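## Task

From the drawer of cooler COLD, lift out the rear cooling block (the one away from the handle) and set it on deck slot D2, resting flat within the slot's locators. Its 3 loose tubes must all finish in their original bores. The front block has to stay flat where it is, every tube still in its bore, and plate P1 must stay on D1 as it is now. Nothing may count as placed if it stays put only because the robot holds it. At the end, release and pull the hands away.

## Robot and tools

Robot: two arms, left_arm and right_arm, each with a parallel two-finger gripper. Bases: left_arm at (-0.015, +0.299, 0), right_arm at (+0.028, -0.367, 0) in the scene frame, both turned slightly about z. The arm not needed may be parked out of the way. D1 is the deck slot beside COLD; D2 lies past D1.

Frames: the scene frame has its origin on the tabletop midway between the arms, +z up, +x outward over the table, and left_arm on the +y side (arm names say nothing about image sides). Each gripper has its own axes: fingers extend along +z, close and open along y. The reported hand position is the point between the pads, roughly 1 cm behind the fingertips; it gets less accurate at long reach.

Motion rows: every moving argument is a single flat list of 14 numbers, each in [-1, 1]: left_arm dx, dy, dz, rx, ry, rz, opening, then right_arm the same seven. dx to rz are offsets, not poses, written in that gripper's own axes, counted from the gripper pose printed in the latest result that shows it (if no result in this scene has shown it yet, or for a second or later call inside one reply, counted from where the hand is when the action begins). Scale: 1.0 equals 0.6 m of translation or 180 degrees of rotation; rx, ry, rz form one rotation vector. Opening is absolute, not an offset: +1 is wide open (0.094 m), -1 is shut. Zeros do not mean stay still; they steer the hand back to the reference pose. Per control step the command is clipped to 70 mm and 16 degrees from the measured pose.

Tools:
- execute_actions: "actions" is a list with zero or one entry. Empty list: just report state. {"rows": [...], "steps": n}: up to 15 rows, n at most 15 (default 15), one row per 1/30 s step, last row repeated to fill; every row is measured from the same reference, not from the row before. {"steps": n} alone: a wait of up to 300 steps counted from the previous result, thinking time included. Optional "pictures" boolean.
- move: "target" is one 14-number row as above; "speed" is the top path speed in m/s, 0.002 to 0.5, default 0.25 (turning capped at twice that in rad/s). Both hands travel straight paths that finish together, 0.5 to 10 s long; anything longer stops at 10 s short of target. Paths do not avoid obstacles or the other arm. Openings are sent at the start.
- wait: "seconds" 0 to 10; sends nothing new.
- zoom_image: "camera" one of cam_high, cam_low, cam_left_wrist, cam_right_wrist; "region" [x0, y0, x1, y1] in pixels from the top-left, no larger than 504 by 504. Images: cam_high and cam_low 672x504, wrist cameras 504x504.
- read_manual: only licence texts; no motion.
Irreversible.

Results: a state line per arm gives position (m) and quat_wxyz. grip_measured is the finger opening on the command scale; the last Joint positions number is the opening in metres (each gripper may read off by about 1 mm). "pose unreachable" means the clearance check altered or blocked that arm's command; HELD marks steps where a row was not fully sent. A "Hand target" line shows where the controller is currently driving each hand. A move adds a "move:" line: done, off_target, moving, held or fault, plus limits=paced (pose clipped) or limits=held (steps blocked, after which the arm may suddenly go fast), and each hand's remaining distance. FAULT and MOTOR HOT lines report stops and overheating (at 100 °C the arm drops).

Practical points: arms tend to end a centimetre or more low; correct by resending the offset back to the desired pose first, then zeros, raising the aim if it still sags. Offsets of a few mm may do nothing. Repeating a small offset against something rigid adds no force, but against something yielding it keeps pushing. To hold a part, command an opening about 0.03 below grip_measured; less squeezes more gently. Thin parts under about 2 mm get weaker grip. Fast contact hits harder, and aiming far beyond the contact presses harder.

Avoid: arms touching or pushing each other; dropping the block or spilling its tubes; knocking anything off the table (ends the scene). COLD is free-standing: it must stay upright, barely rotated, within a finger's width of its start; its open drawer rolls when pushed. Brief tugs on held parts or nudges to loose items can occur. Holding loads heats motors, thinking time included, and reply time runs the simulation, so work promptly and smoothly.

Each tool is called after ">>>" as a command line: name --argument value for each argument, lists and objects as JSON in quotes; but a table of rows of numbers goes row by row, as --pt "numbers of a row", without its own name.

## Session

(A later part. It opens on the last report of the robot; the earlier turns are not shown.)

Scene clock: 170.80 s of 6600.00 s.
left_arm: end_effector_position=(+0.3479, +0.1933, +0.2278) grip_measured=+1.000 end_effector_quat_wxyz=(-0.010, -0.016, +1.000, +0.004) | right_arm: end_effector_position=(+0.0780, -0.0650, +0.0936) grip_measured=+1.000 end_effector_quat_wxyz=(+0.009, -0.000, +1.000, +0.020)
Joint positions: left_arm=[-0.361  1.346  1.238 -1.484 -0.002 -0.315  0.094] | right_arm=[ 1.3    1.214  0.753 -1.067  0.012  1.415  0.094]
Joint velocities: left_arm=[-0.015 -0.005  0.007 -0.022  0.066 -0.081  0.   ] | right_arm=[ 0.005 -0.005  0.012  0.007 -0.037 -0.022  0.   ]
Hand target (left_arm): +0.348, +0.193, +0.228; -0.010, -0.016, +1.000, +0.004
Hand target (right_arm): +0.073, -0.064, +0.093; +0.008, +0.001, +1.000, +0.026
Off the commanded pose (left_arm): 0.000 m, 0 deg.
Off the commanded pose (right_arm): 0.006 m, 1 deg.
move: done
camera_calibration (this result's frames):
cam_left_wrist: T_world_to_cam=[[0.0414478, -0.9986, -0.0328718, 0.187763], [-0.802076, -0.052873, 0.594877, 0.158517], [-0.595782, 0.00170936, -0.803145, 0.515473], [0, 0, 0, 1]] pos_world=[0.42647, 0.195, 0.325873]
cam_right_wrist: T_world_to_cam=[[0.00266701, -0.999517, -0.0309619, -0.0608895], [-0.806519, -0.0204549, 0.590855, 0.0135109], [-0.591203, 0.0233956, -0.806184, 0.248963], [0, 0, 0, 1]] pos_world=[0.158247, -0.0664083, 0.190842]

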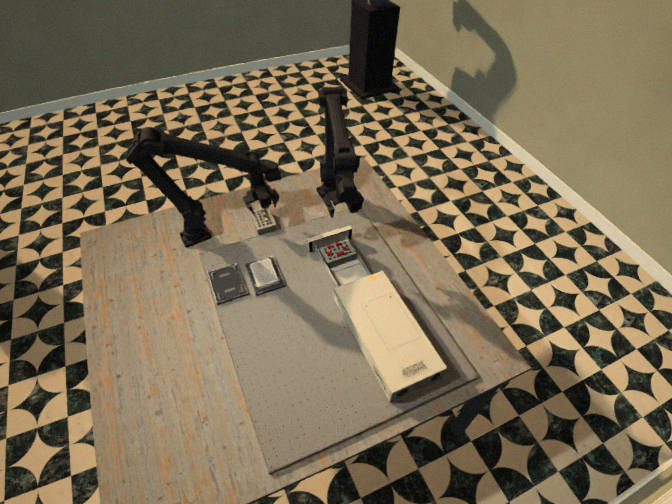

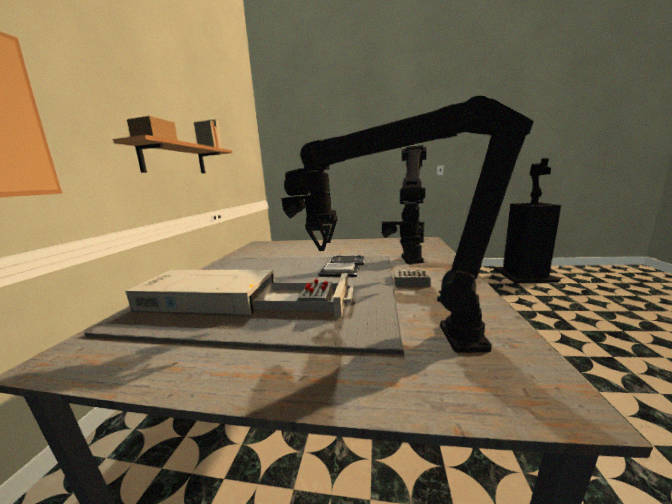

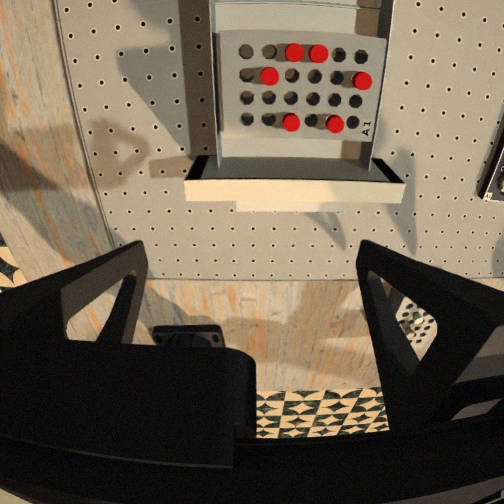

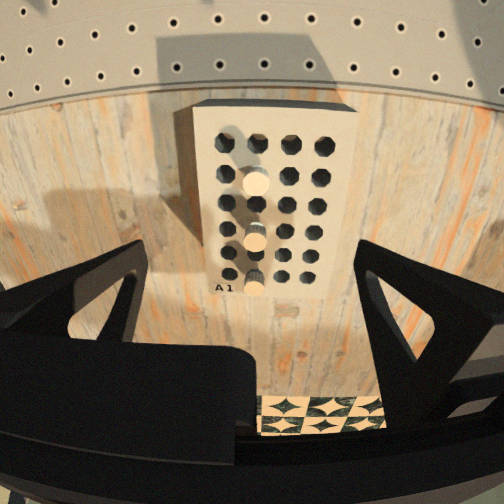

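>>> move --target '[0,0,0,0,0,0,1, 0.018,-0.019,0.045,0.013,0.005,0,1]' --speed 0.06

Scene clock: 176.67 s of 6600.00 s.
left_arm: end_effector_position=(+0.3479, +0.1933, +0.2278) grip_measured=+1.000 end_effector_quat_wxyz=(-0.010, -0.016, +1.000, +0.004) | right_arm: end_effector_position=(+0.0729, -0.0751, +0.0715) grip_measured=+1.000 end_effector_quat_wxyz=(+0.004, -0.001, +1.000, +0.003)
Joint positions: left_arm=[-0.361  1.346  1.238 -1.484 -0.002 -0.315  0.094] | right_arm=[ 1.309  1.243  0.711 -1.031  0.007  1.422  0.094]
Joint velocities: left_arm=[-0.015  0.005 -0.012 -0.002  0.007 -0.066  0.   ] | right_arm=[ 0.005 -0.005 -0.017  0.007 -0.007 -0.081  0.   ]
Hand target (left_arm): +0.348, +0.193, +0.228; -0.010, -0.016, +1.000, +0.004
Hand target (right_arm): +0.068, -0.075, +0.066; +0.002, -0.000, +1.000, -0.000
Off the commanded pose (left_arm): 0.000 m, 0 deg.
Off the commanded pose (right_arm): 0.008 m, 1 deg.
After step 90, 2.00 s passed at rest.
move: done
camera_calibration (this result's frames):
cam_left_wrist: T_world_to_cam=[[0.0414478, -0.9986, -0.0328718, 0.187763], [-0.802076, -0.052873, 0.594877, 0.158517], [-0.595782, 0.00170936, -0.803145, 0.515473], [0, 0, 0, 1]] pos_world=[0.42647, 0.195, 0.325873]
cam_right_wrist: T_world_to_cam=[[0.00493356, -0.999984, 0.00291774, -0.0742529], [-0.800576, -0.00220133, 0.599228, 0.0226087], [-0.599212, -0.0052922, -0.800573, 0.22636], [0, 0, 0, 1]] pos_world=[0.154104, -0.073004, 0.167887]

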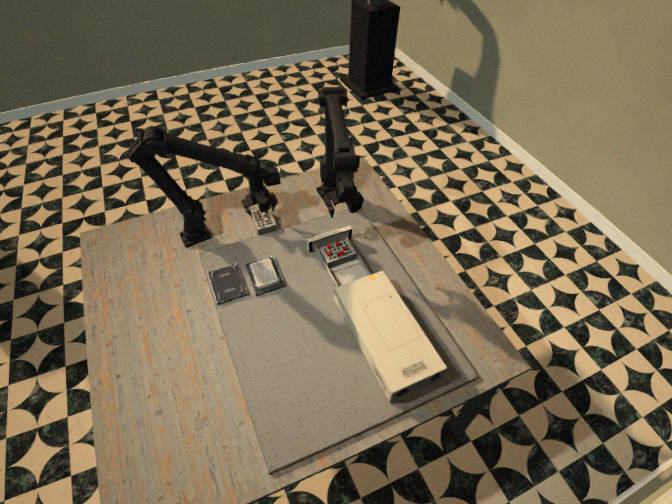

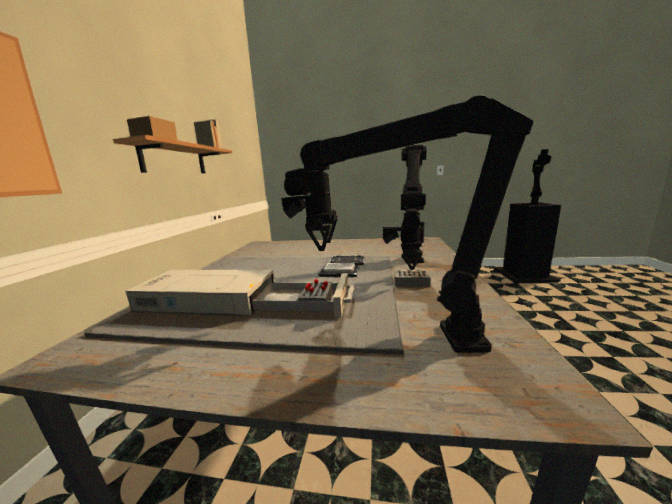

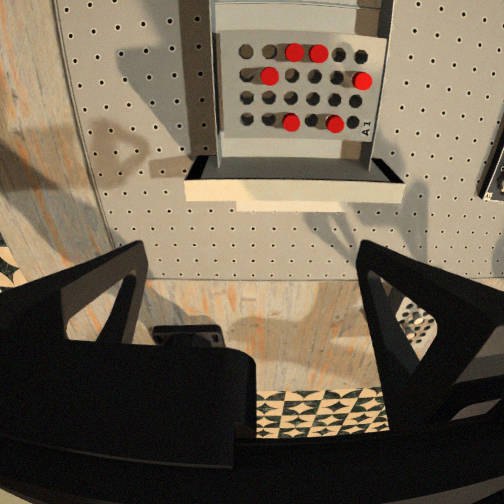

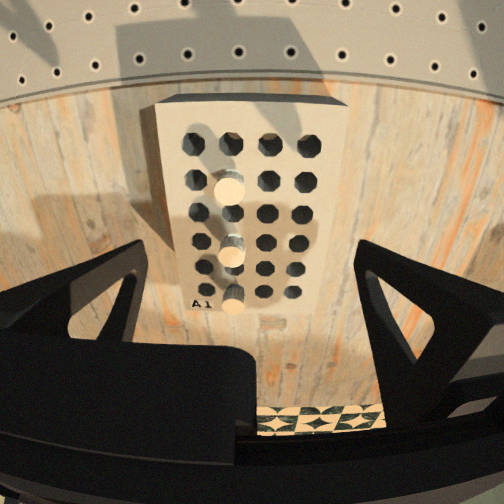

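Well centred. Descend.

>>> move --target '[0,0,0,0,0,0,1, 0,0,0.078,0.002,0,0,1]' --speed 0.04

Scene clock: 180.37 s of 6600.00 s.
left_arm: end_effector_position=(+0.3479, +0.1933, +0.2278) grip_measured=+1.000 end_effector_quat_wxyz=(-0.010, -0.016, +1.000, +0.004) | right_arm: end_effector_position=(+0.0733, -0.0723, +0.0308) grip_measured=+1.000 end_effector_quat_wxyz=(+0.005, -0.001, +1.000, +0.005)
Joint positions: left_arm=[-0.361  1.346  1.238 -1.484 -0.002 -0.315  0.094] | right_arm=[ 1.309  1.327  0.655 -0.887  0.007  1.423  0.094]
Joint velocities: left_arm=[-0.005 -0.024 -0.022  0.012  0.022 -0.007  0.   ] | right_arm=[-0.005  0.005 -0.012  0.007 -0.051  0.007  0.   ]
Hand target (left_arm): +0.348, +0.193, +0.228; -0.010, -0.016, +1.000, +0.004
Hand target (right_arm): +0.074, -0.074, +0.025; +0.004, -0.002, +1.000, +0.000
Off the commanded pose (left_arm): 0.000 m, 0 deg.
Off the commanded pose (right_arm): 0.007 m, 1 deg.
move: done
camera_calibration (this result's frames):
cam_left_wrist: T_world_to_cam=[[0.0414478, -0.9986, -0.0328718, 0.187763], [-0.802076, -0.052873, 0.594877, 0.158517], [-0.595782, 0.00170936, -0.803145, 0.515473], [0, 0, 0, 1]] pos_world=[0.42647, 0.195, 0.325873]
cam_right_wrist: T_world_to_cam=[[0.00455155, -0.999989, -0.000857317, -0.0711784], [-0.800907, -0.00415875, 0.598775, 0.047203], [-0.598772, -0.00203872, -0.800917, 0.19429], [0, 0, 0, 1]] pos_world=[0.154465, -0.0705853, 0.127285]

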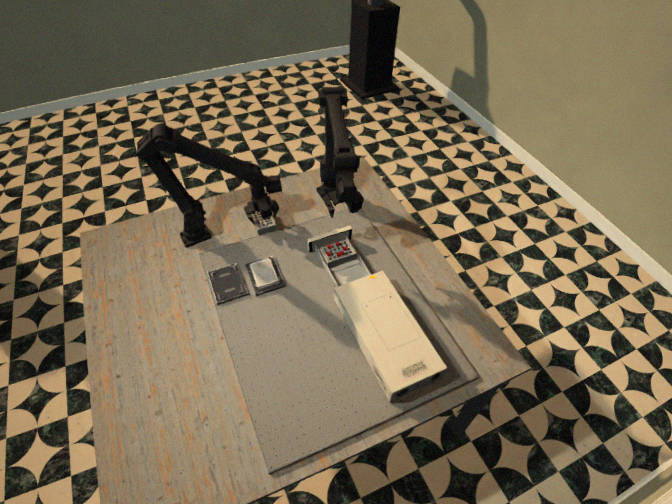

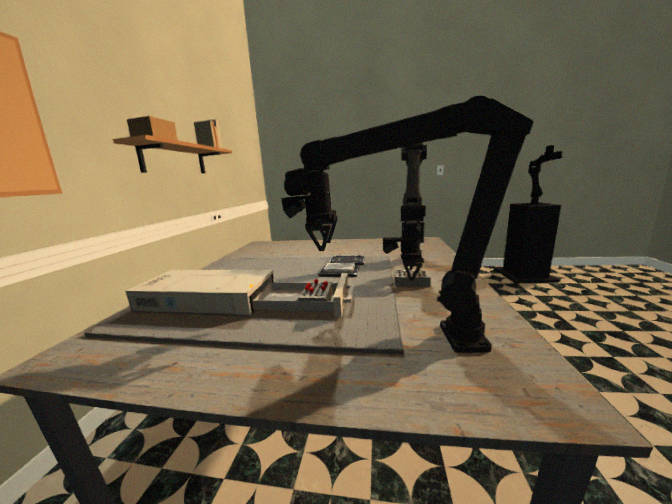

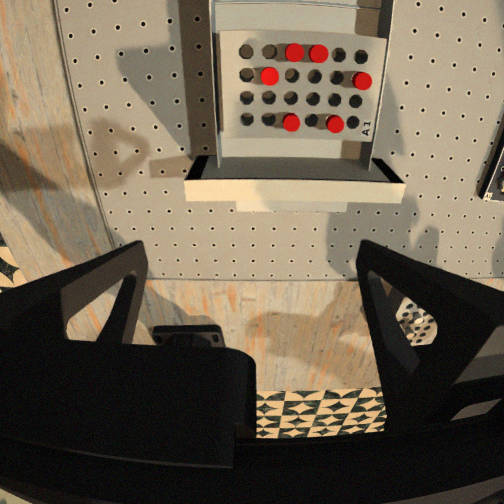

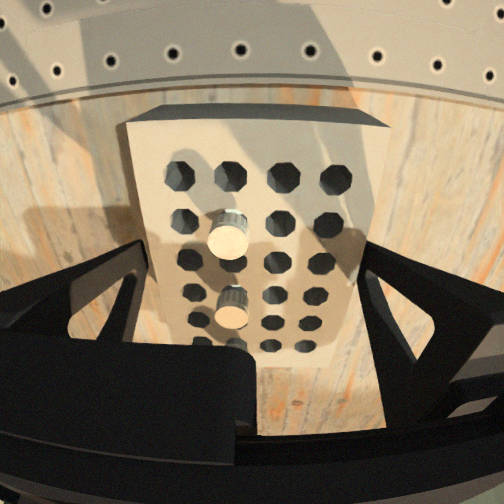

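>>> move --target '[0,0,0,0,0,0,1, 0.018,-0.008,0.026,0.004,0.002,0,1]' --speed 0.03

Scene clock: 183.57 s of 6600.00 s.
left_arm: end_effector_position=(+0.3479, +0.1933, +0.2278) grip_measured=+1.000 end_effector_quat_wxyz=(-0.010, -0.016, +1.000, +0.004) | right_arm: end_effector_position=(+0.0679, -0.0752, +0.0212) grip_measured=+1.000 end_effector_quat_wxyz=(+0.004, -0.003, +1.000, +0.004)
Joint positions: left_arm=[-0.361  1.346  1.238 -1.484 -0.002 -0.315  0.094] | right_arm=[ 1.326  1.34   0.635 -0.856  0.007  1.436  0.094]
Joint velocities: left_arm=[ 0.005 -0.015 -0.012 -0.017 -0.022  0.022  0.   ] | right_arm=[-0.015  0.005  0.002  0.002 -0.051  0.037  0.   ]
Hand target (left_arm): +0.348, +0.193, +0.228; -0.010, -0.016, +1.000, +0.004
Hand target (right_arm): +0.063, -0.077, +0.015; +0.002, -0.001, +1.000, -0.001
Off the commanded pose (left_arm): 0.000 m, 0 deg.
Off the commanded pose (right_arm): 0.008 m, 1 deg.
move: done
camera_calibration (this result's frames):
cam_left_wrist: T_world_to_cam=[[0.0414478, -0.9986, -0.0328718, 0.187763], [-0.802076, -0.052873, 0.594877, 0.158517], [-0.595782, 0.00170936, -0.803145, 0.515473], [0, 0, 0, 1]] pos_world=[0.42647, 0.195, 0.325873]
cam_right_wrist: T_world_to_cam=[[0.00798603, -0.999967, 0.00166667, -0.0743808], [-0.800598, -0.00539515, 0.599178, 0.048472], [-0.599149, -0.00611938, -0.800614, 0.183059], [0, 0, 0, 1]] pos_world=[0.14908, -0.0729966, 0.11764]

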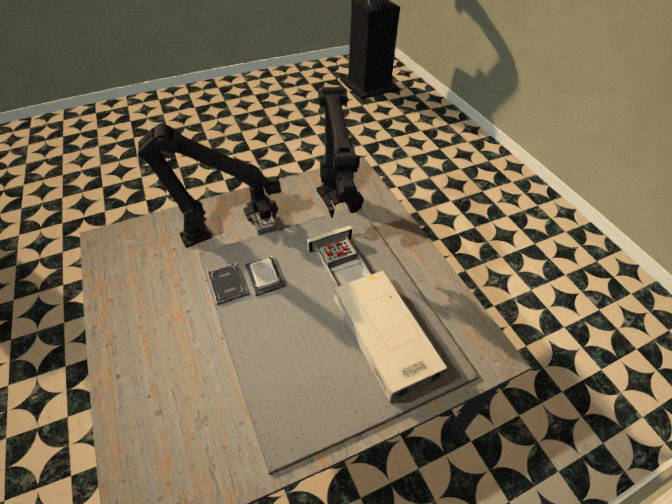

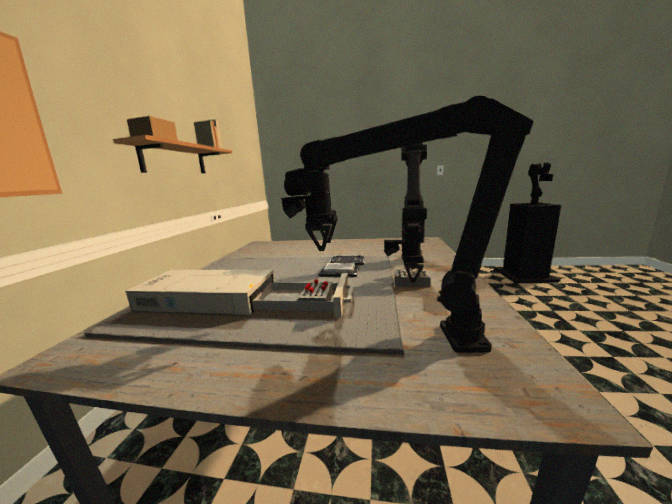

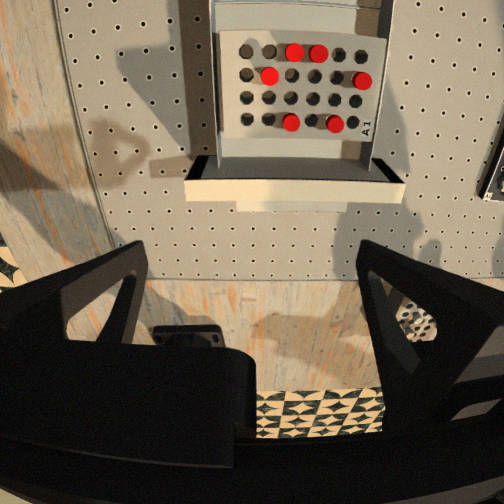

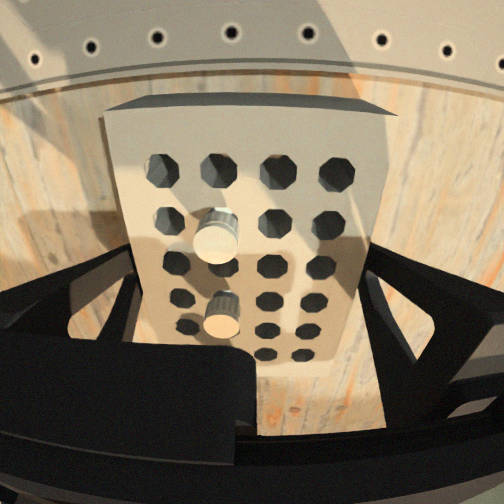

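Good. Close.

>>> execute_actions --actions '[{"rows":[[0,0,0,0,0,0,1,0,0,0,0,0,0,0.95],[0,0,0,0,0,0,1,0,0,0,0,0,0,0.9],[0,0,0,0,0,0,1,0,0,0,0,0,0,0.87],[0,0,0,0,0,0,1,0,0,0,0,0,0,0.85],[0,0,0,0,0,0,1,0,0,0,0,0,0,0.83],[0,0,0,0,0,0,1,0,0,0,0,0,0,0.82],[0,0,0,0,0,0,1,0,0,0,0,0,0,0.81],[0,0,0,0,0,0,1,0,0,0,0,0,0,0.8],[0,0,0,0,0,0,1,0,0,0,0,0,0,0.79],[0,0,0,0,0,0,1,0,0,0,0,0,0,0.78],[0,0,0,0,0,0,1,0,0,0,0,0,0,0.765]],"steps":15}]' --pictures false

>>> move --target '[0,0,0,0,0,0,1, -0.003,0.02,-0.25,-0.022,-0.003,0,0.765]' --speed 0.07

Scene clock: 191.77 s of 6600.00 s.
left_arm: end_effector_position=(+0.3479, +0.1933, +0.2278) grip_measured=+1.000 end_effector_quat_wxyz=(-0.010, -0.016, +1.000, +0.004) | right_arm: end_effector_position=(+0.0679, -0.0748, +0.0212) grip_measured=+0.809 end_effector_quat_wxyz=(+0.004, -0.003, +1.000, +0.005)
Joint positions: left_arm=[-0.361  1.346  1.238 -1.484 -0.002 -0.315  0.094] | right_arm=[ 1.326  1.34   0.635 -0.855  0.007  1.437  0.085]
Joint velocities: left_arm=[-0.005 -0.005 -0.007 -0.017 -0.11  -0.007  0.   ] | right_arm=[-0.015  0.005 -0.002 -0.007 -0.022  0.081  0.   ]
Hand target (left_arm): +0.348, +0.193, +0.228; -0.010, -0.016, +1.000, +0.004
Hand target (right_arm): +0.068, -0.075, +0.021; +0.004, -0.003, +1.000, +0.004
Off the commanded pose (left_arm): 0.000 m, 0 deg.
Off the commanded pose (right_arm): 0.000 m, 0 deg.
Steps of this call (steps 1 to 90: nothing new was sent; then 4.70 s passed at rest; steps 91 to 105: all 15 steps of this action). Readings (end_effector_position):
91: left_arm (+0.3479, +0.1933, +0.2278) | right_arm (+0.0679, -0.0752, +0.0212)
92: left_arm (+0.3479, +0.1933, +0.2278) | right_arm (+0.0679, -0.0752, +0.0212)
94: left_arm (+0.3479, +0.1933, +0.2278) | right_arm (+0.0679, -0.0752, +0.0212)
98: left_arm (+0.3479, +0.1933, +0.2278) | right_arm (+0.0679, -0.0748, +0.0212)
105: the state above

Scene clock: 194.53 s of 6600.00 s.
left_arm: end_effector_position=(+0.3479, +0.1933, +0.2278) grip_measured=+1.000 end_effector_quat_wxyz=(-0.010, -0.016, +1.000, +0.004) | right_arm: end_effector_position=(+0.0650, -0.0975, +0.1279) grip_measured=+0.809 end_effector_quat_wxyz=(+0.002, -0.003, +1.000, -0.016)
Joint positions: left_arm=[-0.361  1.346  1.238 -1.484 -0.002 -0.315  0.094] | right_arm=[ 1.326  1.126  0.784 -1.261  0.007  1.437  0.085]
Joint velocities: left_arm=[-0.015 -0.005 -0.002 -0.027  0.051 -0.051  0.   ] | right_arm=[-0.005 -0.015  0.007 -0.022 -0.007  0.037  0.   ]
Hand target (left_arm): +0.348, +0.193, +0.228; -0.010, -0.016, +1.000, +0.004
Hand target (right_arm): +0.067, -0.069, +0.170; +0.009, -0.003, +0.999, +0.040
Off the commanded pose (left_arm): 0.000 m, 0 deg.
Off the commanded pose (right_arm): 0.055 m, 6 deg.
move: off_target (right_arm)
camera_calibration (this result's frames):
cam_left_wrist: T_world_to_cam=[[0.0414478, -0.9986, -0.0328718, 0.187763], [-0.802076, -0.052873, 0.594877, 0.158517], [-0.595782, 0.00170936, -0.803145, 0.515473], [0, 0, 0, 1]] pos_world=[0.42647, 0.195, 0.325873]
cam_right_wrist: T_world_to_cam=[[0.00734003, -0.999071, 0.0424653, -0.101866], [-0.797414, 0.0197765, 0.603109, -0.0161444], [-0.603388, -0.0382892, -0.796528, 0.263238], [0, 0, 0, 1]] pos_world=[0.146708, -0.0913733, 0.223739]

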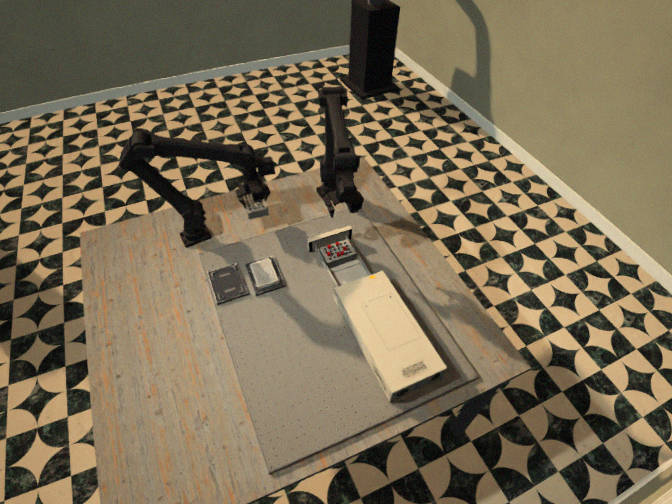

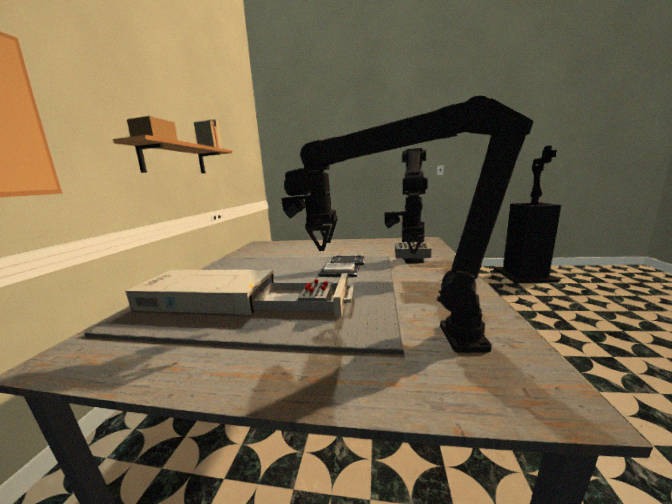

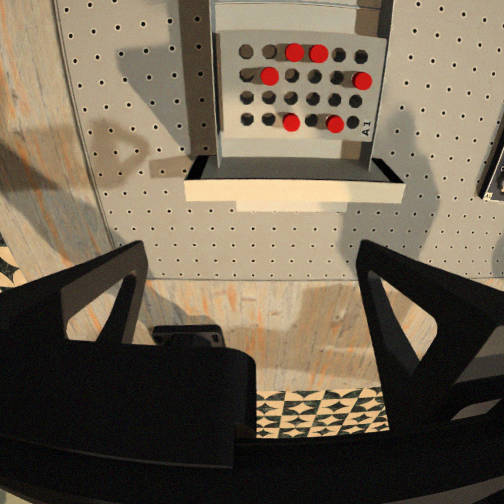

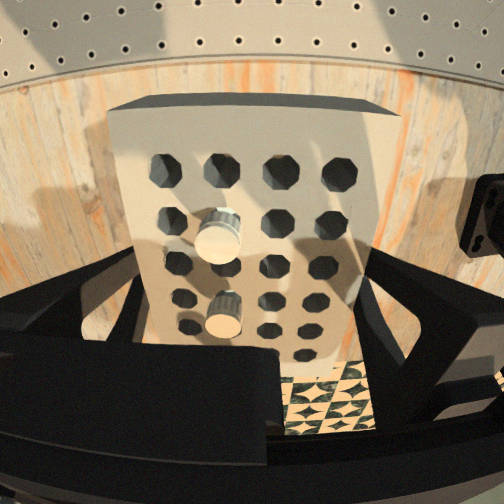

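>>> move --target '[0,0,0,0,0,0,1, -0.508,-0.324,-0.07,-0.016,-0.028,0,0.765]' --speed 0.1

Scene clock: 202.50 s of 6600.00 s.
left_arm: end_effector_position=(+0.3479, +0.1933, +0.2278) grip_measured=+1.000 end_effector_quat_wxyz=(-0.010, -0.016, +1.000, +0.004) | right_arm: end_effector_position=(+0.3276, -0.2944, +0.1336) grip_measured=+0.809 end_effector_quat_wxyz=(-0.022, +0.003, +1.000, +0.009)
Joint positions: left_arm=[-0.361  1.346  1.238 -1.484 -0.002 -0.315  0.094] | right_arm=[ 0.108  1.228  0.879 -1.26  -0.028  0.23   0.085]
Joint velocities: left_arm=[-0.015  0.005 -0.007 -0.027 -0.037 -0.051  0.   ] | right_arm=[ 0.005 -0.005 -0.007  0.017 -0.051 -0.066 -0.   ]
Hand target (left_arm): +0.348, +0.193, +0.228; -0.010, -0.016, +1.000, +0.004
Hand target (right_arm): +0.360, -0.289, +0.172; +0.033, -0.002, +0.999, +0.024
Off the commanded pose (left_arm): 0.000 m, 0 deg.
Off the commanded pose (right_arm): 0.062 m, 8 deg.
After step 90, 0.87 s passed at rest.
move: off_target (right_arm)
camera_calibration (this result's frames):
cam_left_wrist: T_world_to_cam=[[0.0414478, -0.9986, -0.0328718, 0.187763], [-0.802076, -0.052873, 0.594877, 0.158517], [-0.595782, 0.00170936, -0.803145, 0.515473], [0, 0, 0, 1]] pos_world=[0.42647, 0.195, 0.325873]
cam_right_wrist: T_world_to_cam=[[-0.00427045, -0.999954, -0.00859628, -0.290456], [-0.768032, -0.00222538, 0.640407, 0.172596], [-0.640397, 0.00933705, -0.767987, 0.441005], [0, 0, 0, 1]] pos_world=[0.413737, -0.294176, 0.225657]

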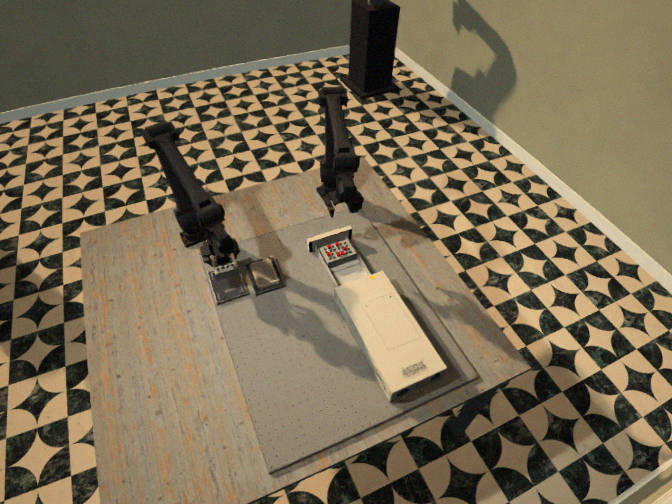

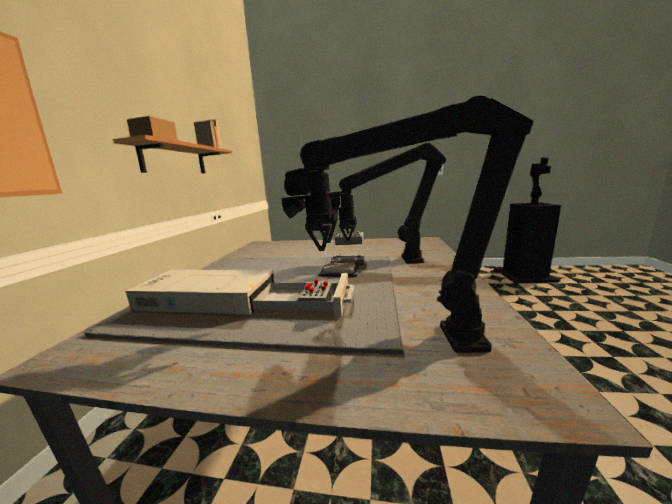

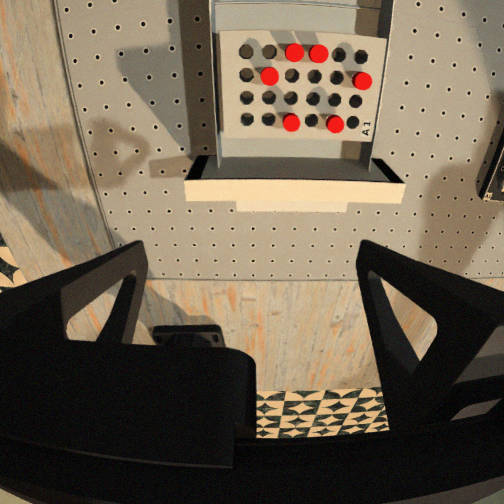

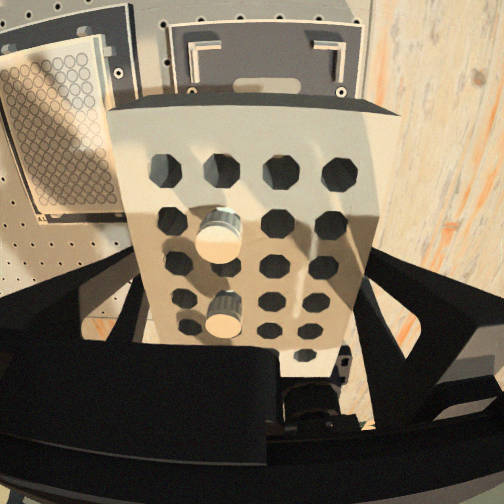

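>>> execute_actions --actions '[{"rows":[[0,0,0,0,0,0,1,-0.05,0.005,-0.05,-0.005,-0.034,0,0.765],[0,0,0,0,0,0,1,-0.05,0.002,-0.04,-0.003,-0.033,0,0.765],[0,0,0,0,0,0,1,-0.049,-0.001,-0.03,-0.001,-0.032,0,0.765],[0,0,0,0,0,0,1,-0.048,-0.004,-0.024,0.001,-0.031,0,0.765],[0,0,0,0,0,0,1,-0.048,-0.007,-0.018,0.002,-0.031,0,0.765],[0,0,0,0,0,0,1,-0.047,-0.01,-0.012,0.002,-0.031,0,0.765],[0,0,0,0,0,0,1,-0.047,-0.012,-0.006,0.002,-0.031,0,0.765],[0,0,0,0,0,0,1,-0.046,-0.014,0,0.002,-0.031,0,0.765],[0,0,0,0,0,0,1,-0.046,-0.016,0.006,0.002,-0.031,0,0.765],[0,0,0,0,0,0,1,-0.045,-0.018,0.012,0.002,-0.031,0,0.765],[0,0,0,0,0,0,1,-0.045,-0.018,0.018,0.002,-0.031,0,0.765],[0,0,0,0,0,0,1,-0.045,-0.018,0.024,0.002,-0.031,0,0.765],[0,0,0,0,0,0,1,-0.045,-0.018,0.03,0.002,-0.031,0,0.765],[0,0,0,0,0,0,1,-0.045,-0.018,0.036,0.002,-0.031,0,0.765],[0,0,0,0,0,0,1,-0.045,-0.018,0.04,0.002,-0.031,0,0.765]]}]' --pictures false

>>> wait --seconds 0.5

Scene clock: 220.20 s of 6600.00 s.
left_arm: end_effector_position=(+0.3479, +0.1933, +0.2278) grip_measured=+1.000 end_effector_quat_wxyz=(-0.010, -0.016, +1.000, +0.004) | right_arm: end_effector_position=(+0.3393, -0.3039, +0.1007) grip_measured=+0.809 end_effector_quat_wxyz=(-0.000, +0.008, +1.000, +0.002)
Joint positions: left_arm=[-0.361  1.346  1.238 -1.484 -0.002 -0.315  0.094] | right_arm=[ 0.084  1.266  0.818 -1.122 -0.003  0.215  0.085]
Joint velocities: left_arm=[-0.015 -0.024 -0.017 -0.002 -0.007 -0.022  0.   ] | right_arm=[-0.015  0.132 -0.232  0.261  0.007 -0.022 -0.   ]
Hand target (left_arm): +0.348, +0.193, +0.228; -0.010, -0.016, +1.000, +0.004
Hand target (right_arm): +0.353, -0.305, +0.109; +0.026, +0.003, +1.000, +0.005
Off the commanded pose (left_arm): 0.000 m, 0 deg.
Off the commanded pose (right_arm): 0.016 m, 3 deg.
Steps of this call (steps 1 to 90: nothing new was sent; then 14.20 s passed at rest; steps 91 to 105: all 15 steps of this action). Readings (end_effector_position):
91: left_arm (+0.3479, +0.1933, +0.2278) | right_arm (+0.3280, -0.2946, +0.1336)
92: left_arm (+0.3479, +0.1933, +0.2278) | right_arm (+0.3292, -0.2951, +0.1335)
94: left_arm (+0.3479, +0.1933, +0.2278) | right_arm (+0.3336, -0.2962, +0.1327)
98: left_arm (+0.3479, +0.1933, +0.2278) | right_arm (+0.3428, -0.2972, +0.1273)
105: the state above

Scene clock: 220.70 s of 6600.00 s.
left_arm: end_effector_position=(+0.3479, +0.1933, +0.2278) grip_measured=+1.000 end_effector_quat_wxyz=(-0.010, -0.016, +1.000, +0.004) | right_arm: end_effector_position=(+0.3359, -0.3046, +0.0889) grip_measured=+0.809 end_effector_quat_wxyz=(-0.009, +0.006, +1.000, -0.000)
Joint positions: left_arm=[-0.361  1.346  1.238 -1.484 -0.002 -0.315  0.094] | right_arm=[ 0.084  1.285  0.799 -1.102 -0.003  0.212  0.085]
Joint velocities: left_arm=[ 0.015  0.005 -0.017 -0.017  0.11   0.037  0.   ] | right_arm=[-0.015  0.005  0.007 -0.007  0.022 -0.081 -0.001]
Hand target (left_arm): +0.348, +0.193, +0.228; -0.010, -0.016, +1.000, +0.004
Hand target (right_arm): +0.353, -0.305, +0.109; +0.027, +0.003, +1.000, +0.005
Off the commanded pose (left_arm): 0.000 m, 0 deg.
Off the commanded pose (right_arm): 0.026 m, 4 deg.
Steps of this call (steps 1 to 15: nothing new was sent). Readings (end_effector_position):
1: left_arm (+0.3479, +0.1933, +0.2278) | right_arm (+0.3379, -0.3042, +0.0969)
2: left_arm (+0.3479, +0.1933, +0.2278) | right_arm (+0.3365, -0.3044, +0.0936)
4: left_arm (+0.3479, +0.1933, +0.2278) | right_arm (+0.3347, -0.3048, +0.0897)
8: left_arm (+0.3479, +0.1933, +0.2278) | right_arm (+0.3352, -0.3047, +0.0889)
15: the state above
camera_calibration (this result's frames):
cam_left_wrist: T_world_to_cam=[[0.0414478, -0.9986, -0.0328718, 0.187763], [-0.802076, -0.052873, 0.594877, 0.158517], [-0.595782, 0.00170936, -0.803145, 0.515473], [0, 0, 0, 1]] pos_world=[0.42647, 0.195, 0.325873]
cam_right_wrist: T_world_to_cam=[[-0.0101005, -0.999899, 0.00996705, -0.30063], [-0.784726, 0.014104, 0.619682, 0.220023], [-0.61976, -0.00156229, -0.784789, 0.403281], [0, 0, 0, 1]] pos_world=[0.419558, -0.303073, 0.183143]

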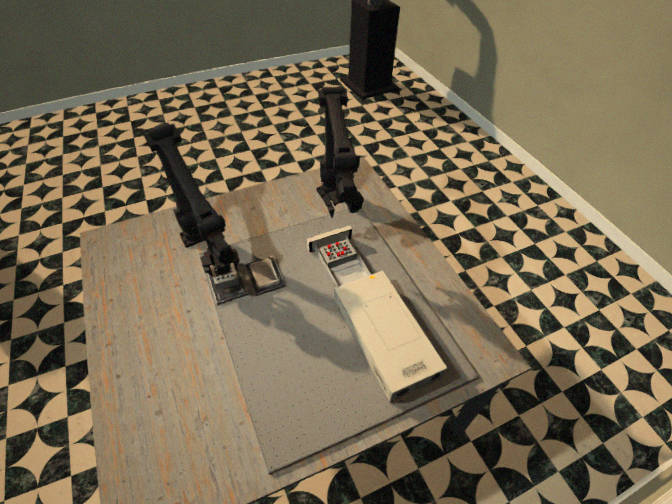

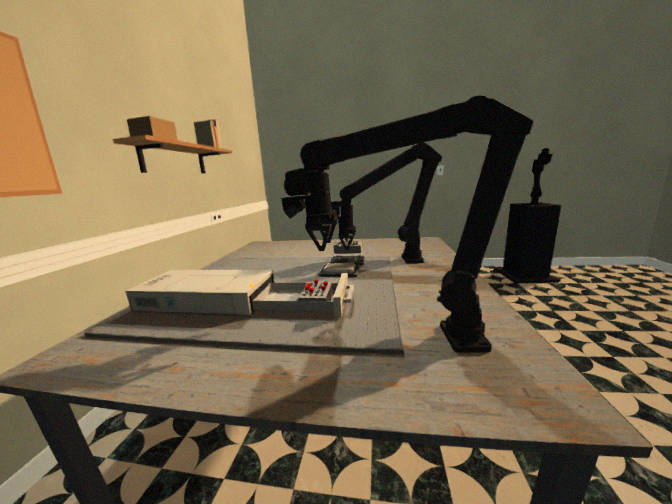

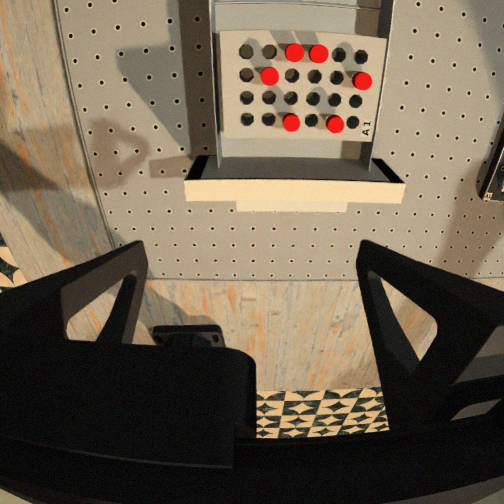

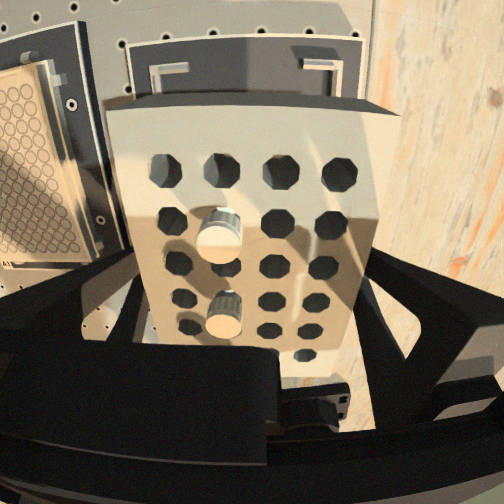

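>>> zoom_image --camera "cam_right_wrist" --region '[90,20,410,140]'

Region (90, 20, 410, 140) of cam_right_wrist's 504x504 image, scaled by 1.575, with more detail than that image has; it fills the top 189 rows of this view, and the rest is white.

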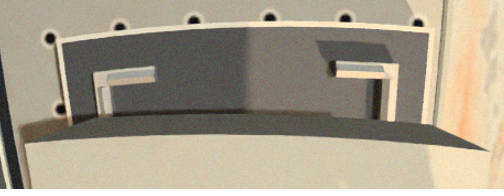

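>>> execute_actions --actions '[{"rows":[[0,0,0,0,0,0,1,-0.029,0,-0.032,-0.003,-0.024,-0.003,0.765],[0,0,0,0,0,0,1,-0.03,0,-0.03,-0.003,-0.025,-0.005,0.765],[0,0,0,0,0,0,1,-0.031,0,-0.027,-0.003,-0.026,-0.007,0.765],[0,0,0,0,0,0,1,-0.032,0,-0.024,-0.003,-0.027,-0.009,0.765],[0,0,0,0,0,0,1,-0.033,0,-0.021,-0.003,-0.028,-0.011,0.765],[0,0,0,0,0,0,1,-0.034,0,-0.018,-0.003,-0.029,-0.013,0.765],[0,0,0,0,0,0,1,-0.035,0,-0.015,-0.003,-0.029,-0.015,0.765],[0,0,0,0,0,0,1,-0.036,0,-0.012,-0.003,-0.029,-0.016,0.765],[0,0,0,0,0,0,1,-0.036,0,-0.009,-0.003,-0.029,-0.016,0.765],[0,0,0,0,0,0,1,-0.036,0,-0.006,-0.003,-0.029,-0.016,0.765],[0,0,0,0,0,0,1,-0.036,0,-0.003,-0.003,-0.029,-0.016,0.765],[0,0,0,0,0,0,1,-0.036,0,0,-0.003,-0.029,-0.016,0.765],[0,0,0,0,0,0,1,-0.036,0,0.002,-0.003,-0.029,-0.016,0.765],[0,0,0,0,0,0,1,-0.036,0,0.004,-0.003,-0.029,-0.016,0.765],[0,0,0,0,0,0,1,-0.036,0,0.005,-0.003,-0.029,-0.016,0.765]]}]' --pictures false

>>> wait --seconds 0.5

>>> zoom_image --camera "cam_right_wrist" --region '[90,20,410,140]'

Scene clock: 234.33 s of 6600.00 s.
left_arm: end_effector_position=(+0.3479, +0.1933, +0.2278) grip_measured=+1.000 end_effector_quat_wxyz=(-0.010, -0.016, +1.000, +0.004) | right_arm: end_effector_position=(+0.3423, -0.3043, +0.0745) grip_measured=+0.809 end_effector_quat_wxyz=(+0.010, -0.014, +1.000, +0.001)
Joint positions: left_arm=[-0.361  1.346  1.238 -1.484 -0.002 -0.315  0.094] | right_arm=[ 0.084  1.299  0.769 -1.02   0.003  0.172  0.085]
Joint velocities: left_arm=[-0.005 -0.015  0.007  0.017  0.081 -0.007  0.   ] | right_arm=[-0.005  0.093 -0.071  0.095 -0.037 -0.037 -0.001]
Hand target (left_arm): +0.348, +0.193, +0.228; -0.010, -0.016, +1.000, +0.004
Hand target (right_arm): +0.357, -0.305, +0.086; +0.037, -0.019, +0.999, +0.003
Off the commanded pose (left_arm): 0.000 m, 0 deg.
Off the commanded pose (right_arm): 0.019 m, 3 deg.
Steps of this call (steps 1 to 90: nothing new was sent; then 10.13 s passed at rest; steps 91 to 105: all 15 steps of this action). Readings (end_effector_position):
91: left_arm (+0.3479, +0.1933, +0.2278) | right_arm (+0.3360, -0.3047, +0.0889)
92: left_arm (+0.3479, +0.1933, +0.2278) | right_arm (+0.3366, -0.3048, +0.0888)
94: left_arm (+0.3479, +0.1933, +0.2278) | right_arm (+0.3383, -0.3049, +0.0882)
98: left_arm (+0.3479, +0.1933, +0.2278) | right_arm (+0.3420, -0.3043, +0.0849)
105: the state above

Scene clock: 234.83 s of 6600.00 s.
left_arm: end_effector_position=(+0.3479, +0.1933, +0.2278) grip_measured=+1.000 end_effector_quat_wxyz=(-0.010, -0.016, +1.000, +0.004) | right_arm: end_effector_position=(+0.3405, -0.3046, +0.0697) grip_measured=+0.809 end_effector_quat_wxyz=(+0.006, -0.016, +1.000, -0.000)
Joint positions: left_arm=[-0.361  1.346  1.238 -1.484 -0.002 -0.315  0.094] | right_arm=[ 0.084  1.308  0.762 -1.013  0.003  0.168  0.085]
Joint velocities: left_arm=[-0.005 -0.005 -0.002  0.007 -0.051 -0.022  0.   ] | right_arm=[-0.005 -0.005 -0.012 -0.002  0.022 -0.081 -0.001]
Hand target (left_arm): +0.348, +0.193, +0.228; -0.010, -0.016, +1.000, +0.004
Hand target (right_arm): +0.357, -0.305, +0.086; +0.037, -0.019, +0.999, +0.003
Off the commanded pose (left_arm): 0.000 m, 0 deg.
Off the commanded pose (right_arm): 0.023 m, 4 deg.
Steps of this call (steps 1 to 15: nothing new was sent). Readings (end_effector_position):
1: left_arm (+0.3479, +0.1933, +0.2278) | right_arm (+0.3419, -0.3044, +0.0729)
2: left_arm (+0.3479, +0.1933, +0.2278) | right_arm (+0.3413, -0.3045, +0.0716)
4: left_arm (+0.3479, +0.1933, +0.2278) | right_arm (+0.3405, -0.3046, +0.0700)
8: left_arm (+0.3479, +0.1933, +0.2278) | right_arm (+0.3403, -0.3047, +0.0697)
15: the state above
camera_calibration (this result's frames):
cam_left_wrist: T_world_to_cam=[[0.0414478, -0.9986, -0.0328718, 0.187763], [-0.802076, -0.052873, 0.594877, 0.158517], [-0.595782, 0.00170936, -0.803145, 0.515473], [0, 0, 0, 1]] pos_world=[0.42647, 0.195, 0.325873]
cam_right_wrist: T_world_to_cam=[[0.0334835, -0.999389, 0.010058, -0.315147], [-0.80254, -0.0208876, 0.596233, 0.232602], [-0.595659, -0.0280359, -0.802748, 0.376071], [0, 0, 0, 1]] pos_world=[0.421234, -0.299552, 0.166375]

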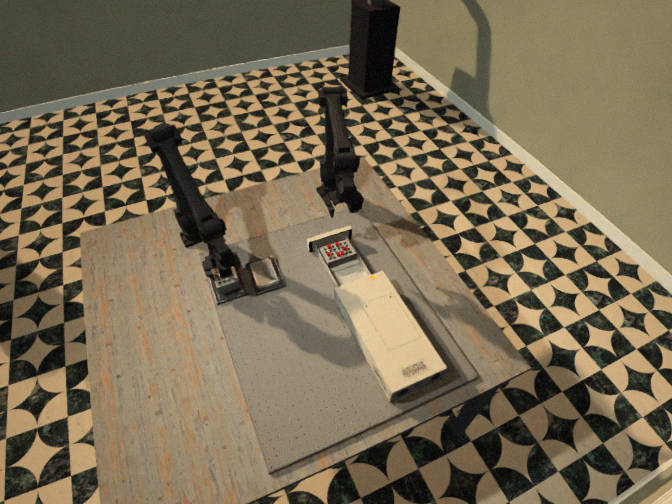

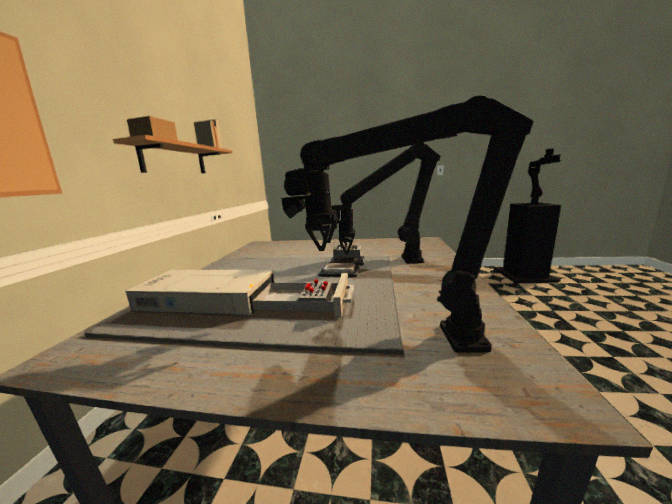

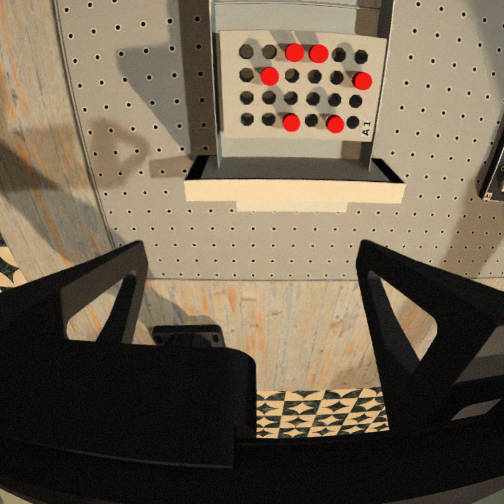

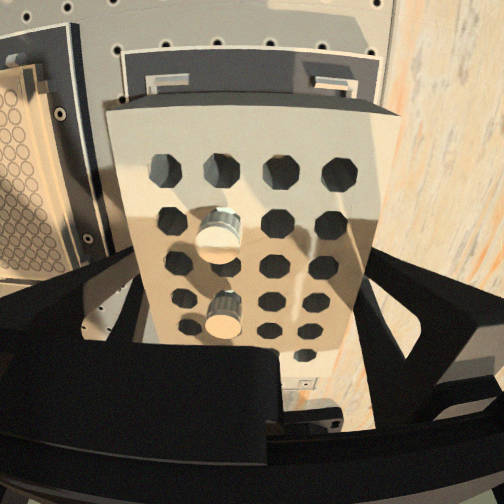

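Region (90, 20, 410, 140) of cam_right_wrist's 504x504 image, scaled by 1.575, with more detail than that image has; it fills the top 189 rows of this view, and the rest is white.

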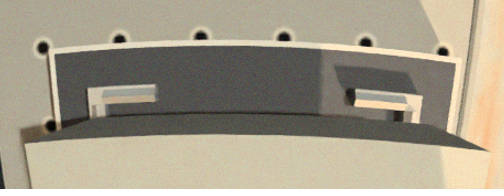

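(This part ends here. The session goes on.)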